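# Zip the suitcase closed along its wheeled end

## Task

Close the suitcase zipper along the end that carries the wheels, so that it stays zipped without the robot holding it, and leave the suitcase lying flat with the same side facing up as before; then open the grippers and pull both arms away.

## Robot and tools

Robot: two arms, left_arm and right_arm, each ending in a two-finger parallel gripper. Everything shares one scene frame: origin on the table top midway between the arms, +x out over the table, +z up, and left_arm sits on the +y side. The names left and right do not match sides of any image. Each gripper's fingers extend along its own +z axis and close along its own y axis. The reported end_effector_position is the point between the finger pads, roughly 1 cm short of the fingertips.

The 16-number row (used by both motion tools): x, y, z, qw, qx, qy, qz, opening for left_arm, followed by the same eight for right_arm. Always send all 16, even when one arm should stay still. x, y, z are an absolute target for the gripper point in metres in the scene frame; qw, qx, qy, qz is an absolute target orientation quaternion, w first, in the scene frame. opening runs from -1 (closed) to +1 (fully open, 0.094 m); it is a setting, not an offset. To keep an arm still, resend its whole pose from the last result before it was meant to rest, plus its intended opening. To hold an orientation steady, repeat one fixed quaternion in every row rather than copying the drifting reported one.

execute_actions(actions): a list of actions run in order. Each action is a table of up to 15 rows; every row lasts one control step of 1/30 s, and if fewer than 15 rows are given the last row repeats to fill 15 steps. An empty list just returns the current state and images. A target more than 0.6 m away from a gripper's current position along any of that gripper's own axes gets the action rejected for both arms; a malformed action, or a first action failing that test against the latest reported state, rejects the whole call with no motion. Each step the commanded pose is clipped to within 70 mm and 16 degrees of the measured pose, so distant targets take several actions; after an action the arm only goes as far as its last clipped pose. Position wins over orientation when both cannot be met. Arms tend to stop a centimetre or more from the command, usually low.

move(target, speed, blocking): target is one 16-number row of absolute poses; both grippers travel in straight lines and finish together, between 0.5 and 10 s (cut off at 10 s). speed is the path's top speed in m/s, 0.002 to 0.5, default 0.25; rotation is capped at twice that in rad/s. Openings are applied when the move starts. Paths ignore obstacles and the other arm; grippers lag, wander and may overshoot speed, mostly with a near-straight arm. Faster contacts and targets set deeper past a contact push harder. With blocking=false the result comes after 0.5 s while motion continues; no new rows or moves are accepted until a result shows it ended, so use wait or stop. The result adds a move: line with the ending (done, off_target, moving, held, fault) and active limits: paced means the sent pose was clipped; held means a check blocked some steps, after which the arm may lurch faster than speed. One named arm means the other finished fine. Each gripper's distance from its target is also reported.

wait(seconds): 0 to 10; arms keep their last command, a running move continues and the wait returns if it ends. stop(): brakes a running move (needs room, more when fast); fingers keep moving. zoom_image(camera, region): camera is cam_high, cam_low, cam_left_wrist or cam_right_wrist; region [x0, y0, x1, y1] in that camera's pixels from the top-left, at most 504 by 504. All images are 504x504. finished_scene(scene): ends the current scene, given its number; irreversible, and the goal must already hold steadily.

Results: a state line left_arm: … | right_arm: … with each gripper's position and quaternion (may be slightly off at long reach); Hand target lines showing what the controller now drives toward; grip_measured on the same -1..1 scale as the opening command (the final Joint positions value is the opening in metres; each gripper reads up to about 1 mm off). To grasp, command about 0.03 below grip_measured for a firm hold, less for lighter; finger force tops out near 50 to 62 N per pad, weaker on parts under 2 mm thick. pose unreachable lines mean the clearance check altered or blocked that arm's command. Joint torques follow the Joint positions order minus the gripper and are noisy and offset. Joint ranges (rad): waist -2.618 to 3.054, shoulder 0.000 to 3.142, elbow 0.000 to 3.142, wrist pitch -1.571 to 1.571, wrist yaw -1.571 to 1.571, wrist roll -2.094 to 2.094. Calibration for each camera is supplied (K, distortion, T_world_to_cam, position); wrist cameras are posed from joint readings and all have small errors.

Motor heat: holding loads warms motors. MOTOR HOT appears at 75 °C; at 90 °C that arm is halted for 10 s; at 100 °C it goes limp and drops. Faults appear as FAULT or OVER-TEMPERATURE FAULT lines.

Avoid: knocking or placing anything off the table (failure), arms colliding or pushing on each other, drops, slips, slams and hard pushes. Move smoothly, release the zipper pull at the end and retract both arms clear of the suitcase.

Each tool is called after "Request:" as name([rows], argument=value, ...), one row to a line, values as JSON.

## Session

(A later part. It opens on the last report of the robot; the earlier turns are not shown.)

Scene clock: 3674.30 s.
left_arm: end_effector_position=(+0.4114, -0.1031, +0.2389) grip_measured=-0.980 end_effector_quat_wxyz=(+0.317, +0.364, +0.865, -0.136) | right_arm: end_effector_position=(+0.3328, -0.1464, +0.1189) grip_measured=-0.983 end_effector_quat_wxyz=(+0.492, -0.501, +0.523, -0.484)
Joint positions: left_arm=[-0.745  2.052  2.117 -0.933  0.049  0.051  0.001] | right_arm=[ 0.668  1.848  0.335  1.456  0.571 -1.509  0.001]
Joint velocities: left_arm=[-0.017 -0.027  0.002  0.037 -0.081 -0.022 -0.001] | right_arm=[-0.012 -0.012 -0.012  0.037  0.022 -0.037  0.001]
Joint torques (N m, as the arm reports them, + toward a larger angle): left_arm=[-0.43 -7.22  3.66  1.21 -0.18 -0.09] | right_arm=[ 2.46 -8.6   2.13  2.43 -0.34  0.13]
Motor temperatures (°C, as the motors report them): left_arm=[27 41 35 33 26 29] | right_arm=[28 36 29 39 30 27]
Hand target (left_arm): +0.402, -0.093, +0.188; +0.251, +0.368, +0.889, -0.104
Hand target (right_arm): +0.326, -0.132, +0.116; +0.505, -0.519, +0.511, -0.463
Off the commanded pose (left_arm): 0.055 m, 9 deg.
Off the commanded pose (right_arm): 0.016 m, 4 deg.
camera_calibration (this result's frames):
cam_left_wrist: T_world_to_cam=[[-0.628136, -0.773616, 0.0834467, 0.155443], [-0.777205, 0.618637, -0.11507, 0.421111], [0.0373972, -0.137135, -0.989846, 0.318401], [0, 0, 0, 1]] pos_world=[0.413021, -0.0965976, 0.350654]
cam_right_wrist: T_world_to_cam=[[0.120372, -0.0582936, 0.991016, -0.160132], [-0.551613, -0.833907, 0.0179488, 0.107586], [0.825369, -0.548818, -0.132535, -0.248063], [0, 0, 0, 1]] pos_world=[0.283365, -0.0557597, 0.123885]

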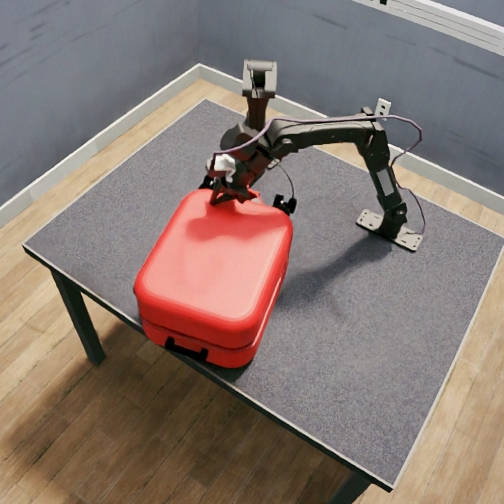

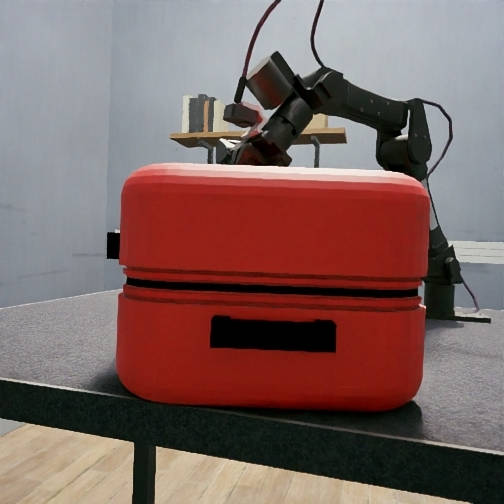

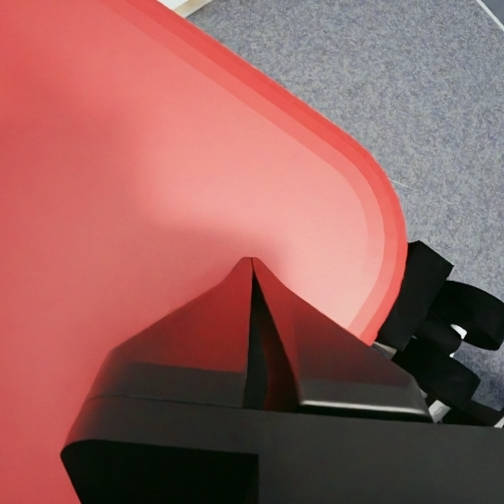

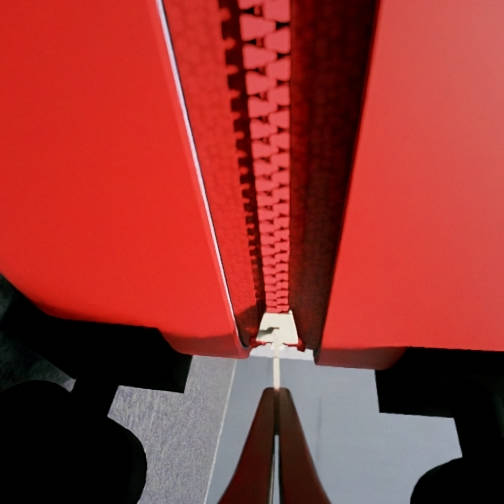

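Request:
execute_actions([
  [[0.403,-0.092,0.185,0.25,0.368,0.89,-0.104,-1,0.333,-0.150,0.1165,0.4845,-0.4968,0.5327,-0.4845,-1]],
  [[0.402,-0.089,0.185,0.25,0.368,0.89,-0.104,-1,0.3315,-0.166,0.1165,0.467,-0.478,0.5495,-0.501,-1]],
  [[0.402,-0.087,0.185,0.25,0.368,0.89,-0.104,-1,0.330,-0.182,0.1165,0.4495,-0.4584,0.5661,-0.5171,-1]],
  [[0.402,-0.087,0.185,0.25,0.368,0.89,-0.104,-1,0.334,-0.186,0.1165,0.467,-0.478,0.5495,-0.501,-1]],
  [[0.402,-0.087,0.185,0.25,0.368,0.89,-0.104,-1,0.3386,-0.190,0.1165,0.4845,-0.4968,0.5327,-0.4845,-1]],
  [[0.402,-0.087,0.185,0.25,0.368,0.89,-0.104,-1,0.3445,-0.193,0.1165,0.501,-0.515,0.515,-0.467,-1]],
  [[0.402,-0.087,0.185,0.25,0.368,0.89,-0.104,-1,0.3507,-0.196,0.1165,0.5171,-0.5327,0.4968,-0.4495,-1]],
])

Scene clock: 3699.90 s.
left_arm: end_effector_position=(+0.4129, -0.1064, +0.2393) grip_measured=-0.980 end_effector_quat_wxyz=(+0.326, +0.364, +0.861, -0.143) | right_arm: end_effector_position=(+0.3485, -0.1690, +0.1189) grip_measured=-0.984 end_effector_quat_wxyz=(+0.545, -0.555, +0.466, -0.422)
Joint positions: left_arm=[-0.745  2.042  2.087 -0.89   0.058  0.051  0.001] | right_arm=[ 0.388  1.833  0.303  1.48   0.066 -1.528  0.001]
Joint velocities: left_arm=[-0.012 -0.002  0.007 -0.022  0.051 -0.022  0.   ] | right_arm=[-0.017 -0.022 -0.002  0.022  0.037  0.051 -0.   ]
Joint torques (N m, as the arm reports them, + toward a larger angle): left_arm=[ 0.49 -7.97  3.6   0.96 -0.2  -0.02] | right_arm=[-3.1  -7.79  2.27  2.67  0.69  0.  ]
Motor temperatures (°C, as the motors report them): left_arm=[27 40 34 33 26 29] | right_arm=[28 36 29 39 29 27]
Hand target (left_arm): +0.402, -0.087, +0.189; +0.251, +0.368, +0.889, -0.105
Hand target (right_arm): +0.350, -0.196, +0.117; +0.517, -0.533, +0.496, -0.450
Off the commanded pose (left_arm): 0.059 m, 10 deg.
Off the commanded pose (right_arm): 0.027 m, 6 deg.
camera_calibration (this result's frames):
cam_left_wrist: T_world_to_cam=[[-0.633697, -0.768206, 0.0910369, 0.154757], [-0.772006, 0.620505, -0.137764, 0.42785], [0.0493427, -0.157582, -0.986272, 0.310312], [0, 0, 0, 1]] pos_world=[0.41306, -0.0976985, 0.350907]
cam_right_wrist: T_world_to_cam=[[0.133944, -0.0385462, 0.990239, -0.164622], [-0.351348, -0.936179, 0.0110829, 0.0111108], [0.926614, -0.349403, -0.138939, -0.274203], [0, 0, 0, 1]] pos_world=[0.280034, -0.0917512, 0.124795]

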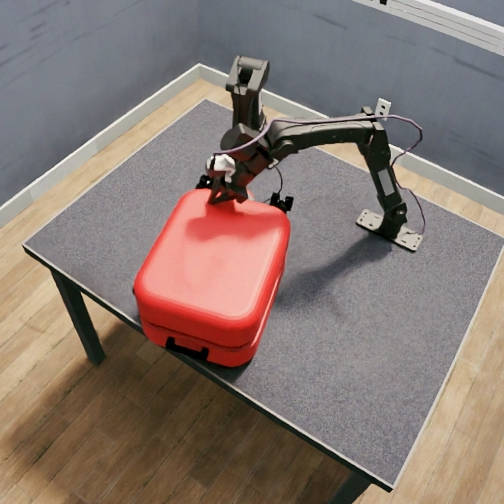

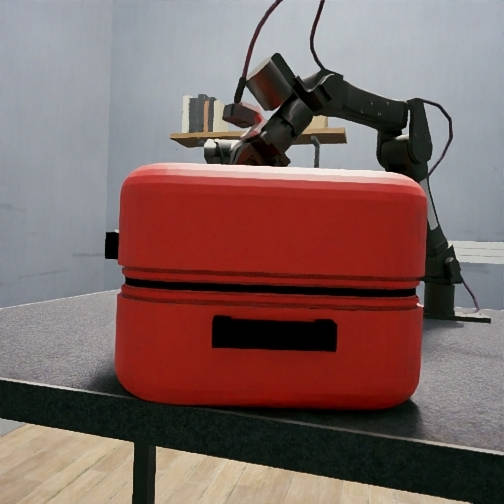

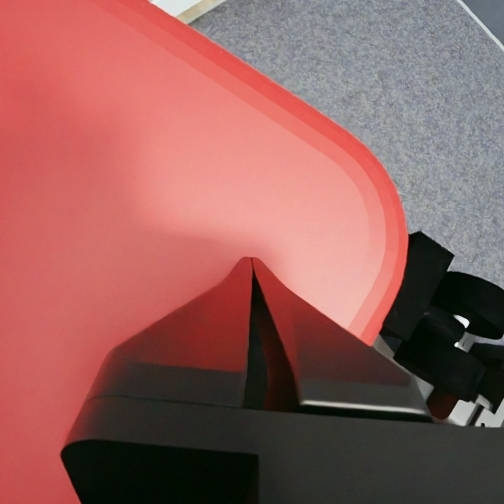

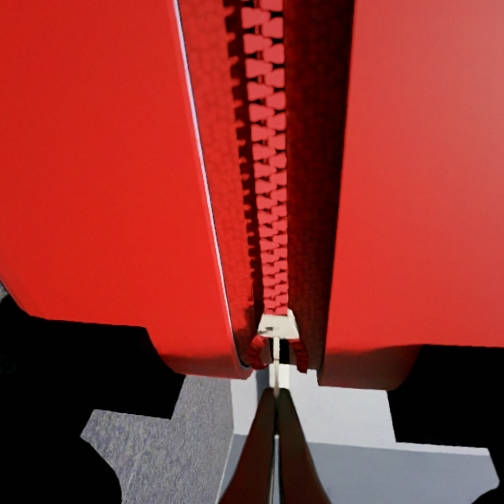

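Request:
execute_actions([
  [[0.400,-0.088,0.185,0.25,0.368,0.89,-0.104,-1,0.3555,-0.2084,0.116,0.503,-0.517,0.513,-0.465,-1]],
  [[0.399,-0.089,0.185,0.25,0.368,0.89,-0.104,-1,0.365,-0.213,0.1155,0.5171,-0.5327,0.4968,-0.4495,-1]],
  [[0.398,-0.090,0.185,0.25,0.368,0.89,-0.104,-1,0.375,-0.217,0.115,0.5325,-0.5497,0.4779,-0.4312,-1]],
  [[0.397,-0.091,0.185,0.25,0.368,0.89,-0.104,-1,0.3835,-0.222,0.1145,0.5472,-0.5661,0.4584,-0.4124,-1]],
  [[0.396,-0.092,0.185,0.25,0.368,0.89,-0.104,-1,0.392,-0.227,0.114,0.5613,-0.5817,0.4384,-0.3930,-1]],
])

Scene clock: 3713.97 s.
left_arm: end_effector_position=(+0.4143, -0.1081, +0.2394) grip_measured=-0.980 end_effector_quat_wxyz=(+0.331, +0.362, +0.860, -0.140) | right_arm: end_effector_position=(+0.3780, -0.2043, +0.1183) grip_measured=-0.984 end_effector_quat_wxyz=(+0.583, -0.598, +0.406, -0.371)
Joint positions: left_arm=[-0.75   2.042  2.082 -0.875  0.044  0.046  0.001] | right_arm=[ 0.088  1.905  0.429  1.428 -0.428 -1.56   0.001]
Joint velocities: left_arm=[-0.017 -0.007 -0.022 -0.081 -0.051 -0.022 -0.   ] | right_arm=[-0.012 -0.002  0.002 -0.051  0.007 -0.022 -0.001]
Joint torques (N m, as the arm reports them, + toward a larger angle): left_arm=[-0.59 -8.18  3.79  0.8  -0.16 -0.08] | right_arm=[-2.69 -6.84  5.58  2.36  0.58  0.01]
Motor temperatures (°C, as the motors report them): left_arm=[27 40 34 32 26 29] | right_arm=[28 36 29 40 30 27]
Hand target (left_arm): +0.397, -0.092, +0.189; +0.252, +0.368, +0.889, -0.104
Hand target (right_arm): +0.390, -0.228, +0.114; +0.561, -0.582, +0.438, -0.394
Off the commanded pose (left_arm): 0.060 m, 11 deg.
Off the commanded pose (right_arm): 0.027 m, 5 deg.
camera_calibration (this result's frames):
cam_left_wrist: T_world_to_cam=[[-0.628625, -0.773097, 0.084565, 0.153299], [-0.775237, 0.614248, -0.147334, 0.432975], [0.06196, -0.158176, -0.985465, 0.304686], [0, 0, 0, 1]] pos_world=[0.413148, -0.0992455, 0.351085]
cam_right_wrist: T_world_to_cam=[[0.130801, -0.00579962, 0.991392, -0.161639], [-0.162903, -0.986517, 0.0157218, -0.0935722], [0.977933, -0.163557, -0.129982, -0.296455], [0, 0, 0, 1]] pos_world=[0.295812, -0.141735, 0.123185]

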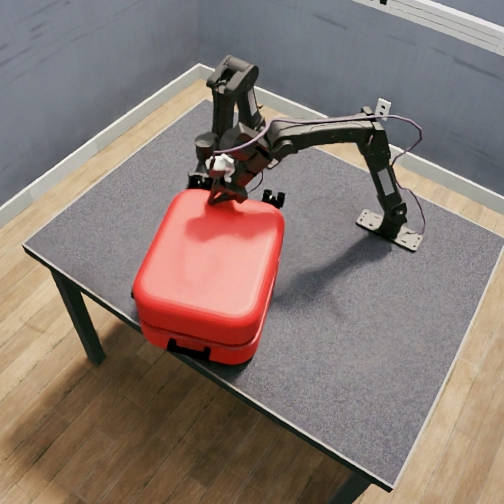

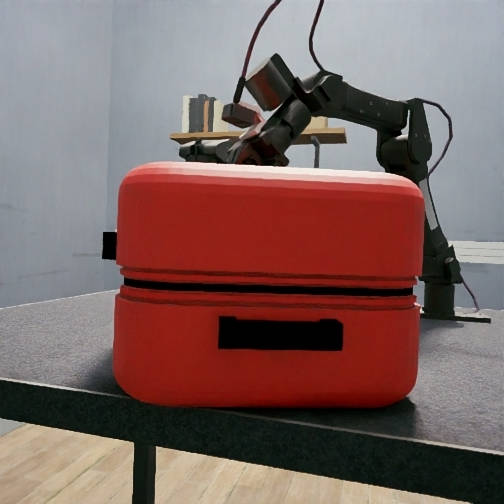

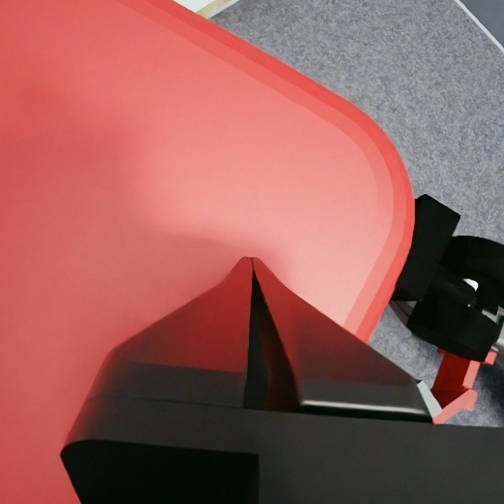

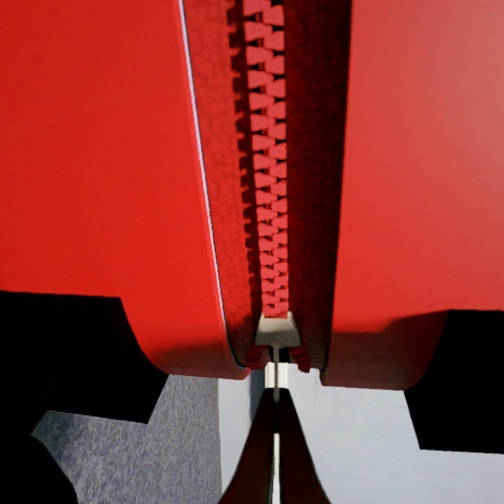

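Request:
execute_actions([
  [[0.396,-0.092,0.185,0.25,0.368,0.89,-0.104,-1,0.382,-0.210,0.114,0.5993,-0.6244,0.3752,-0.3322,-0.992]],
  [[0.396,-0.092,0.185,0.25,0.368,0.89,-0.104,-1,0.383,-0.208,0.114,0.6210,-0.6490,0.3307,-0.2896,-0.992]],
  [[0.396,-0.092,0.185,0.25,0.368,0.89,-0.104,-1,0.384,-0.208,0.114,0.6397,-0.6705,0.2846,-0.2456,-0.992]],
  [[0.396,-0.092,0.185,0.25,0.368,0.89,-0.104,-1,0.384,-0.208,0.114,0.6517,-0.6845,0.2491,-0.2117,-0.992]],
  [[0.394,-0.092,0.185,0.25,0.368,0.89,-0.104,-1,0.384,-0.208,0.114,0.6517,-0.6845,0.2491,-0.2117,-1]],
  [[0.392,-0.092,0.186,0.25,0.368,0.89,-0.104,-1,0.397,-0.220,0.114,0.6439,-0.6754,0.2729,-0.2344,-1]],
  [[0.390,-0.092,0.187,0.25,0.368,0.89,-0.104,-1,0.410,-0.232,0.114,0.6364,-0.6667,0.2934,-0.2539,-1]],
  [[0.390,-0.092,0.187,0.25,0.368,0.89,-0.104,-1,0.4195,-0.239,0.114,0.6364,-0.6667,0.2934,-0.2539,-1]],
  [[0.390,-0.092,0.187,0.25,0.368,0.89,-0.104,-1,0.429,-0.246,0.114,0.6364,-0.6667,0.2934,-0.2539,-1]],
])

Scene clock: 3741.40 s.
left_arm: end_effector_position=(+0.4153, -0.1106, +0.2392) grip_measured=-0.980 end_effector_quat_wxyz=(+0.337, +0.358, +0.860, -0.138) | right_arm: end_effector_position=(+0.4034, -0.2172, +0.1162) grip_measured=-0.984 end_effector_quat_wxyz=(+0.656, -0.681, +0.243, -0.215)
Joint positions: left_arm=[-0.757  2.042  2.074 -0.858  0.029  0.037  0.001] | right_arm=[-0.146  2.087  0.819  1.153 -1.164 -1.651  0.001]
Joint velocities: left_arm=[-0.017 -0.002 -0.002  0.007  0.051 -0.037 -0.   ] | right_arm=[-0.007  0.027 -0.007 -0.022  0.022 -0.066 -0.   ]
Joint torques (N m, as the arm reports them, + toward a larger angle): left_arm=[-0.82 -9.27  3.42  0.61 -0.07 -0.06] | right_arm=[-3.46 -9.68  6.82  1.95  0.82  0.13]
Motor temperatures (°C, as the motors report them): left_arm=[27 41 34 31 26 29] | right_arm=[28 36 30 39 30 27]
Hand target (left_arm): +0.391, -0.093, +0.191; +0.252, +0.367, +0.889, -0.104
Hand target (right_arm): +0.425, -0.247, +0.115; +0.638, -0.666, +0.292, -0.254
Off the commanded pose (left_arm): 0.061 m, 11 deg.
Off the commanded pose (right_arm): 0.039 m, 8 deg.
camera_calibration (this result's frames):
cam_left_wrist: T_world_to_cam=[[-0.622194, -0.778727, 0.0803653, 0.149716], [-0.779394, 0.60651, -0.157133, 0.438413], [0.0736215, -0.160403, -0.984302, 0.298611], [0, 0, 0, 1]] pos_world=[0.412864, -0.101416, 0.350781]
cam_right_wrist: T_world_to_cam=[[0.113568, 0.0620392, 0.991591, -0.141258], [0.333547, -0.942505, 0.0207668, -0.293471], [0.935868, 0.328384, -0.127731, -0.200045], [0, 0, 0, 1]] pos_world=[0.301144, -0.202143, 0.120613]

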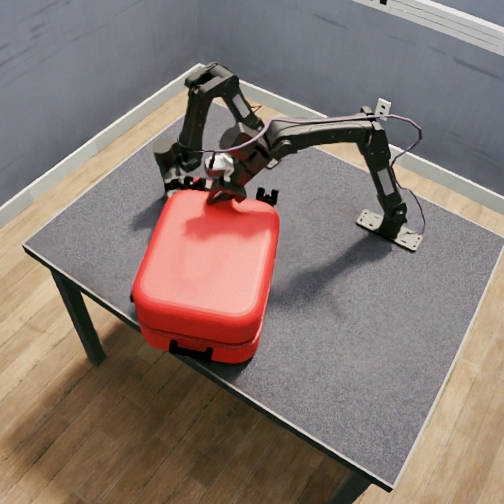

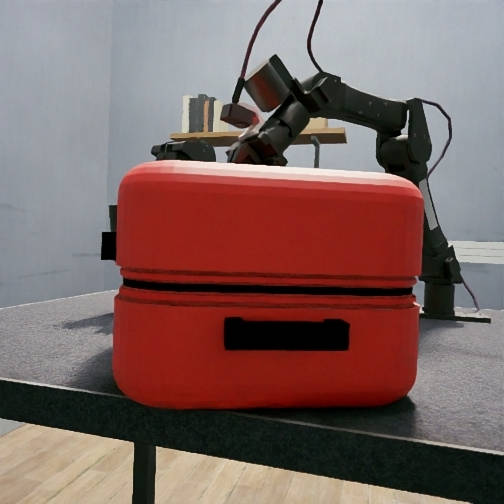

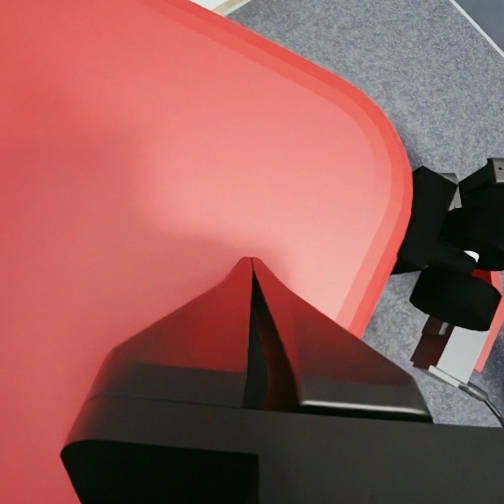

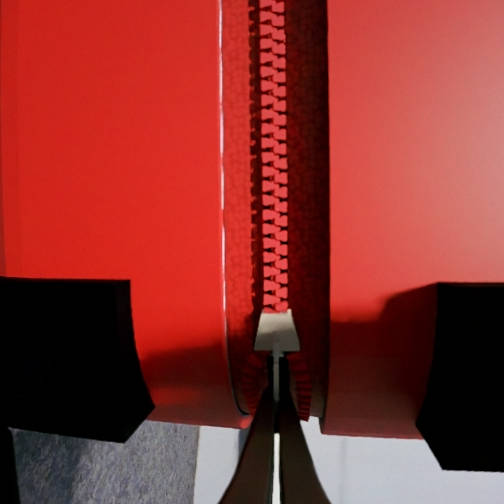

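Request:
execute_actions([
  [[0.390,-0.092,0.187,0.25,0.368,0.89,-0.104,-1,0.440,-0.248,0.115,0.6364,-0.6667,0.2934,-0.2539,-1]],
  [[0.390,-0.092,0.187,0.25,0.368,0.89,-0.104,-1,0.451,-0.2545,0.1155,0.6364,-0.6667,0.2934,-0.2539,-1]],
  [[0.390,-0.094,0.187,0.25,0.368,0.89,-0.104,-1,0.4595,-0.2565,0.116,0.638,-0.6686,0.289,-0.2498,-1]],
  [[0.389,-0.096,0.187,0.25,0.368,0.89,-0.104,-1,0.4676,-0.257,0.1165,0.6397,-0.6705,0.2846,-0.2456,-1]],
  [[0.388,-0.098,0.187,0.25,0.368,0.89,-0.104,-1,0.4765,-0.2545,0.117,0.6418,-0.673,0.2788,-0.24,-1]],
  [[0.388,-0.098,0.187,0.25,0.368,0.89,-0.104,-1,0.4853,-0.251,0.1175,0.6439,-0.6754,0.2729,-0.2344,-1]],
])

Scene clock: 3771.23 s.
left_arm: end_effector_position=(+0.4150, -0.1109, +0.2391) grip_measured=-0.980 end_effector_quat_wxyz=(+0.339, +0.353, +0.862, -0.133) | right_arm: end_effector_position=(+0.4622, -0.2375, +0.1166) grip_measured=-0.984 end_effector_quat_wxyz=(+0.660, -0.683, +0.241, -0.199)
Joint positions: left_arm=[-0.764  2.042  2.074 -0.858  0.009  0.026  0.001] | right_arm=[-0.162  2.236  1.134  0.965 -1.205 -1.653  0.001]
Joint velocities: left_arm=[ 0.007  0.012 -0.002 -0.007 -0.007  0.022  0.001] | right_arm=[-0.002  0.002 -0.002 -0.037  0.051  0.066 -0.   ]
Joint torques (N m, as the arm reports them, + toward a larger angle): left_arm=[-1.31 -8.77  4.67  0.57  0.04 -0.07] | right_arm=[ -0.29 -12.2    7.72   1.99   0.79   0.04]
Motor temperatures (°C, as the motors report them): left_arm=[27 41 34 30 26 29] | right_arm=[28 37 31 38 30 27]
Hand target (left_arm): +0.389, -0.099, +0.191; +0.252, +0.367, +0.889, -0.104
Hand target (right_arm): +0.482, -0.252, +0.118; +0.645, -0.674, +0.272, -0.234
Off the commanded pose (left_arm): 0.060 m, 11 deg.
Off the commanded pose (right_arm): 0.027 m, 6 deg.
camera_calibration (this result's frames):
cam_left_wrist: T_world_to_cam=[[-0.611321, -0.787979, 0.0733175, 0.145407], [-0.787284, 0.596123, -0.157546, 0.440616], [0.0804369, -0.154033, -0.984786, 0.29652], [0, 0, 0, 1]] pos_world=[0.41193, -0.102409, 0.350765]
cam_right_wrist: T_world_to_cam=[[0.130402, 0.0556123, 0.9899, -0.156171], [0.357549, -0.933879, 0.00536435, -0.339466], [0.924746, 0.353238, -0.141664, -0.235746], [0, 0, 0, 1]] pos_world=[0.359745, -0.225061, 0.123018]

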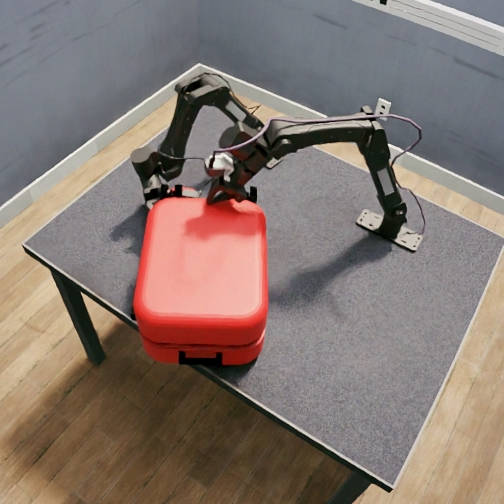

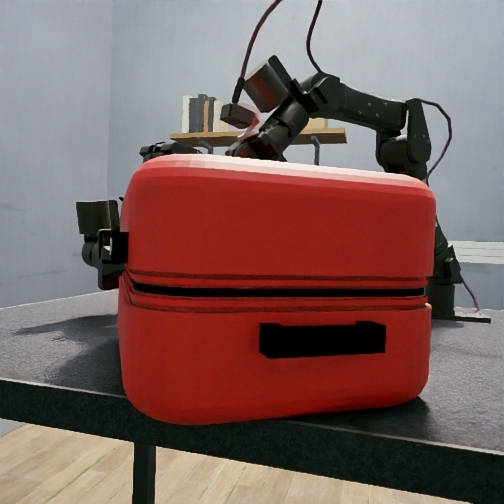

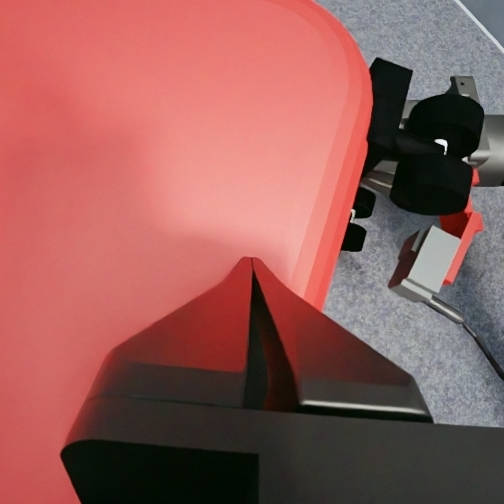

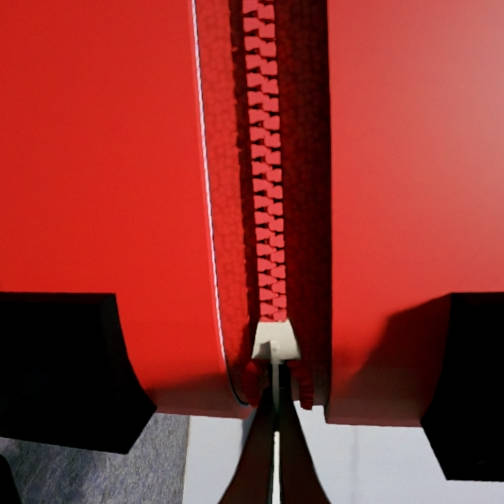

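Request:
execute_actions([
  [[0.41,-0.108,0.24,0.30,0.36,0.875,-0.12,-1,0.466,-0.241,0.1175,0.657,-0.682,0.247,-0.206,-1]],
  [[0.39,-0.11,0.285,0.24,0.385,0.885,-0.095,-1,0.464,-0.239,0.1175,0.660,-0.683,0.241,-0.199,-1]],
  [[0.35,-0.118,0.29,0.18,0.403,0.893,-0.075,-1,0.464,-0.239,0.1175,0.660,-0.683,0.241,-0.199,-1]],
  [[0.318,-0.125,0.28,0.1183,0.419,0.8985,-0.0552,-1,0.464,-0.239,0.1175,0.660,-0.683,0.241,-0.199,-1]],
  [[0.315,-0.122,0.235,0.1183,0.419,0.8985,-0.0552,-1,0.464,-0.239,0.1175,0.660,-0.683,0.241,-0.199,-1]],
  [[0.315,-0.122,0.195,0.1183,0.419,0.8985,-0.0552,-1,0.464,-0.239,0.1175,0.660,-0.683,0.241,-0.199,-1]],
  [[0.305,-0.110,0.188,0.1183,0.419,0.8985,-0.0552,-1,0.472,-0.246,0.1175,0.652,-0.678,0.258,-0.217,-1]],
  [[0.292,-0.094,0.188,0.1183,0.419,0.8985,-0.0552,-1,0.480,-0.253,0.1175,0.645,-0.673,0.274,-0.235,-1]],
  [[0.279,-0.078,0.188,0.1183,0.419,0.8985,-0.0552,-1,0.486,-0.2585,0.1175,0.641,-0.670,0.282,-0.243,-1]],
  [[0.266,-0.062,0.188,0.1183,0.419,0.8985,-0.0552,-1,0.492,-0.264,0.1175,0.637,-0.667,0.291,-0.252,-1]],
  [[0.253,-0.046,0.188,0.1183,0.419,0.8985,-0.0552,-1,0.492,-0.264,0.1175,0.637,-0.667,0.291,-0.252,-1]],
  [[0.240,-0.030,0.188,0.1183,0.419,0.8985,-0.0552,-1,0.492,-0.264,0.1175,0.637,-0.667,0.291,-0.252,-1]],
  [[0.227,-0.014,0.188,0.1183,0.419,0.8985,-0.0552,-1,0.492,-0.264,0.1175,0.637,-0.667,0.291,-0.252,-1]],
  [[0.214,0.002,0.188,0.1183,0.419,0.8985,-0.0552,-1,0.492,-0.264,0.1175,0.637,-0.667,0.291,-0.252,-1]],
  [[0.200,0.018,0.188,0.1183,0.419,0.8985,-0.0552,-1,0.492,-0.264,0.1175,0.637,-0.667,0.291,-0.252,-1]],
])

Scene clock: 3804.93 s.
left_arm: end_effector_position=(+0.2026, +0.0154, +0.1861) grip_measured=-0.980 end_effector_quat_wxyz=(+0.114, +0.420, +0.898, -0.058) | right_arm: end_effector_position=(+0.4753, -0.2452, +0.1175) grip_measured=-0.984 end_effector_quat_wxyz=(+0.650, -0.677, +0.260, -0.227)
Joint positions: left_arm=[-0.936  1.506  1.443 -1.251 -0.002 -0.045  0.001] | right_arm=[-0.159  2.241  1.15   0.964 -1.134 -1.654  0.001]
Joint velocities: left_arm=[-0.002 -0.012  0.002  0.022  0.051  0.022  0.   ] | right_arm=[-0.007 -0.022 -0.007 -0.037 -0.022  0.007 -0.001]
Joint torques (N m, as the arm reports them, + toward a larger angle): left_arm=[-0.84 -6.78  5.76  1.1  -0.1  -0.07] | right_arm=[ -1.78 -12.18   7.34   2.11   0.53   0.14]
Motor temperatures (°C, as the motors report them): left_arm=[27 42 34 30 26 29] | right_arm=[28 40 31 38 30 27]
Hand target (left_arm): +0.200, +0.018, +0.188; +0.118, +0.419, +0.898, -0.055
Hand target (right_arm): +0.490, -0.264, +0.118; +0.638, -0.667, +0.291, -0.252
Off the commanded pose (left_arm): 0.004 m, 1 deg.
Off the commanded pose (right_arm): 0.025 m, 5 deg.
elbow stopped short (left arm): the move would have taken joint 3 (elbow) straighter than the controller allows; a more bent joint 3 avoids this.
camera_calibration (this result's frames):
cam_left_wrist: T_world_to_cam=[[-0.671164, -0.740686, 0.0303853, 0.138454], [-0.694487, 0.642581, 0.323695, 0.0806697], [-0.259281, 0.196151, -0.945673, 0.33702], [0, 0, 0, 1]] pos_world=[0.236332, -0.0153927, 0.288391]
cam_right_wrist: T_world_to_cam=[[0.125758, 0.0593175, 0.990286, -0.155324], [0.292446, -0.95607, 0.0201298, -0.327499], [0.947977, 0.287073, -0.137581, -0.272733], [0, 0, 0, 1]] pos_world=[0.373853, -0.225604, 0.122885]

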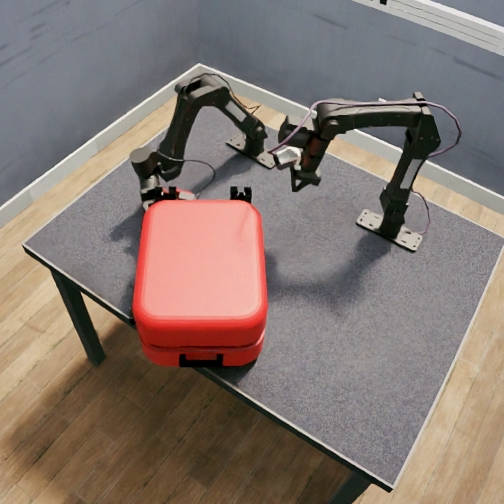

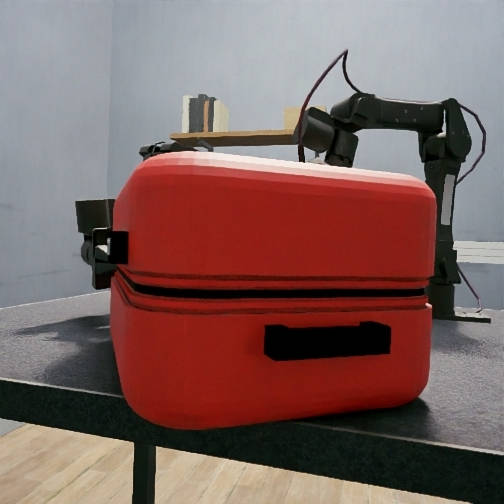

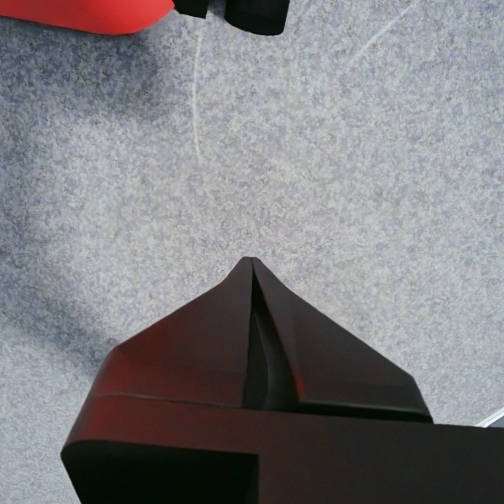

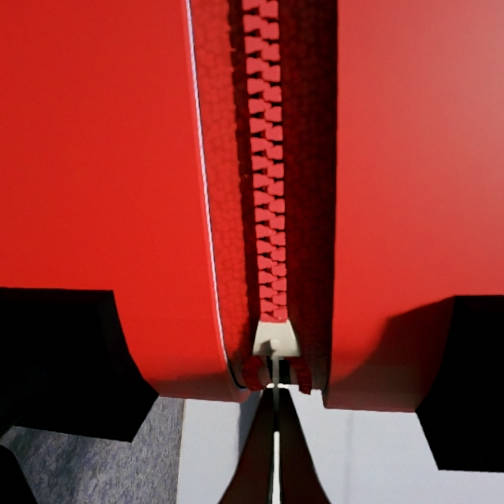

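Request:
execute_actions([
  [[0.24,-0.03,0.24,0.118,0.419,0.899,-0.055,-1,0.477,-0.247,0.1175,0.65,-0.677,0.26,-0.227,-1]],
  [[0.29,-0.09,0.27,0.118,0.419,0.899,-0.055,-1,0.477,-0.247,0.1175,0.65,-0.677,0.26,-0.227,-1]],
  [[0.335,-0.148,0.265,0.118,0.419,0.899,-0.055,-1,0.477,-0.247,0.1175,0.65,-0.677,0.26,-0.227,-1]],
  [[0.345,-0.16,0.22,0.118,0.419,0.899,-0.055,-1,0.477,-0.247,0.1175,0.65,-0.677,0.26,-0.227,-1]],
  [[0.345,-0.16,0.185,0.118,0.419,0.899,-0.055,-1,0.477,-0.247,0.1175,0.65,-0.677,0.26,-0.227,-1]],
  [[0.325,-0.136,0.182,0.118,0.419,0.899,-0.055,-1,0.483,-0.254,0.1175,0.643,-0.672,0.276,-0.24,-1]],
  [[0.305,-0.112,0.182,0.118,0.419,0.899,-0.055,-1,0.49,-0.262,0.1175,0.634,-0.665,0.297,-0.258,-1]],
  [[0.285,-0.088,0.182,0.118,0.419,0.899,-0.055,-1,0.495,-0.268,0.1175,0.627,-0.658,0.314,-0.273,-1]],
  [[0.265,-0.064,0.182,0.118,0.419,0.899,-0.055,-1,0.495,-0.268,0.1175,0.627,-0.658,0.314,-0.273,-1]],
  [[0.245,-0.04,0.182,0.118,0.419,0.899,-0.055,-1,0.495,-0.268,0.1175,0.627,-0.658,0.314,-0.273,-1]],
  [[0.225,-0.016,0.182,0.118,0.419,0.899,-0.055,-1,0.495,-0.268,0.1175,0.627,-0.658,0.314,-0.273,-1]],
  [[0.205,0.008,0.182,0.118,0.419,0.899,-0.055,-1,0.495,-0.268,0.1175,0.627,-0.658,0.314,-0.273,-1]],
  [[0.225,-0.015,0.22,0.118,0.419,0.899,-0.055,-1,0.477,-0.247,0.1175,0.65,-0.677,0.26,-0.227,-0.7]],
  [[0.225,-0.01,0.28,0.118,0.419,0.899,-0.055,-1,0.47,-0.256,0.1175,0.65,-0.677,0.26,-0.227,-0.7]],
  [[0.21,0.05,0.30,0.118,0.419,0.899,-0.055,-1,0.45,-0.30,0.12,0.65,-0.677,0.26,-0.227,-0.7]],
  [[0.20,0.11,0.30,0.118,0.419,0.899,-0.055,-1,0.42,-0.35,0.125,0.65,-0.677,0.26,-0.227,-0.7]],
])

Scene clock: 3824.90 s.
left_arm: end_effector_position=(+0.2026, +0.1076, +0.3033) grip_measured=-0.981 end_effector_quat_wxyz=(+0.206, +0.406, +0.888, -0.069) | right_arm: end_effector_position=(+0.4249, -0.3573, +0.1291) grip_measured=-0.702 end_effector_quat_wxyz=(+0.646, -0.675, +0.251, -0.253)
Joint positions: left_arm=[-0.679  1.282  1.712 -1.565  0.039  0.187  0.001] | right_arm=[-0.452  2.187  1.132  0.84  -1.398 -1.8    0.014]
Joint velocities: left_arm=[ 0.002 -0.002  0.007  0.007 -0.007  0.007  0.001] | right_arm=[ 0.017 -0.027 -0.002 -0.154 -0.007 -0.183  0.001]
Joint torques (N m, as the arm reports them, + toward a larger angle): left_arm=[ 0.9  -2.92  4.16  1.41  0.14  0.09] | right_arm=[  0.43 -13.73   4.23   1.6   -0.22   0.01]
Motor temperatures (°C, as the motors report them): left_arm=[27 41 35 30 26 29] | right_arm=[28 41 31 38 30 27]
Hand target (left_arm): +0.200, +0.109, +0.299; +0.198, +0.411, +0.887, -0.072
Hand target (right_arm): +0.420, -0.351, +0.125; +0.652, -0.674, +0.260, -0.229
Off the commanded pose (left_arm): 0.005 m, 10 deg.
Off the commanded pose (right_arm): 0.010 m, 3 deg.
elbow stopped short (left arm): the move would have taken joint 3 (elbow) straighter than the controller allows; a more bent joint 3 avoids this.
joint sent to its limit (left arm) — the command would take joint 4 (wrist pitch) past its lower limit, so that joint was sent only as far as its limit.
camera_calibration (this result's frames):
cam_left_wrist: T_world_to_cam=[[-0.655733, -0.75499, 0.00212113, 0.210118], [-0.746891, 0.649105, 0.14428, 0.0478494], [-0.110307, 0.0930251, -0.989535, 0.423916], [0, 0, 0, 1]] pos_world=[0.220281, 0.0881431, 0.412131]
cam_right_wrist: T_world_to_cam=[[0.0799358, 0.0759974, 0.993899, -0.128866], [0.266532, -0.962414, 0.0521537, -0.415669], [0.960506, 0.260737, -0.0971871, -0.211165], [0, 0, 0, 1]] pos_world=[0.323916, -0.335194, 0.129235]

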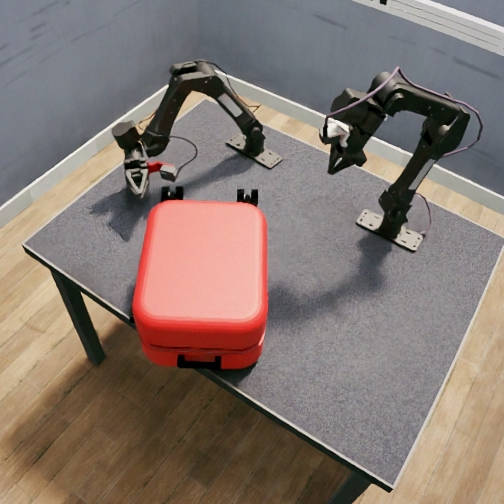

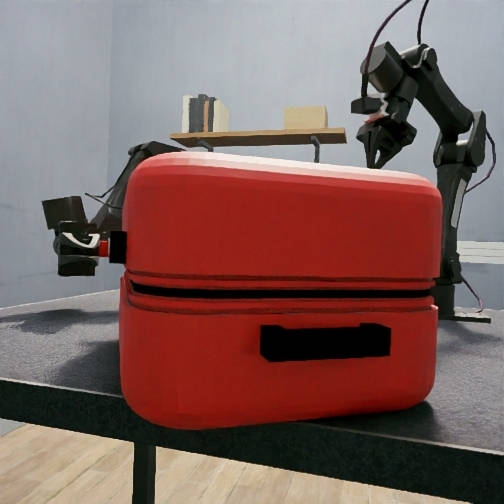

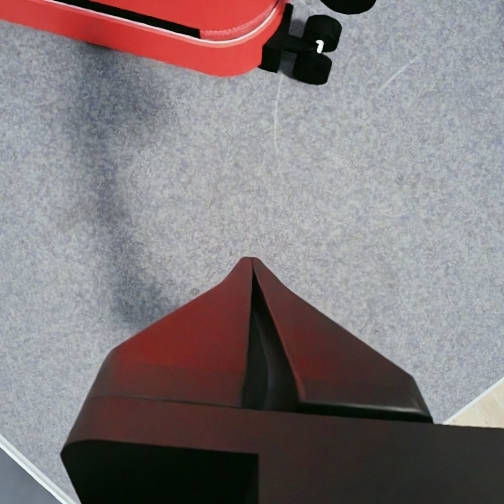

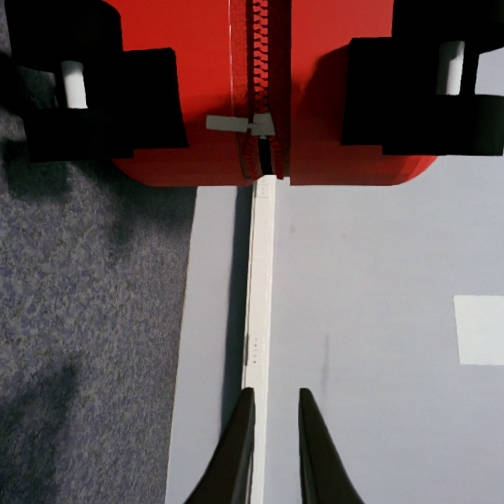

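The slider is partway into the corner and has not reached the stop bars, so the zip is probably not fully shut. Both arms are released and clear, and the case lies flat on the table. I'm out of working budget, so I'm ending the scene here.

Request:
finished_scene(scene=2)

The scene is finished: the task was done.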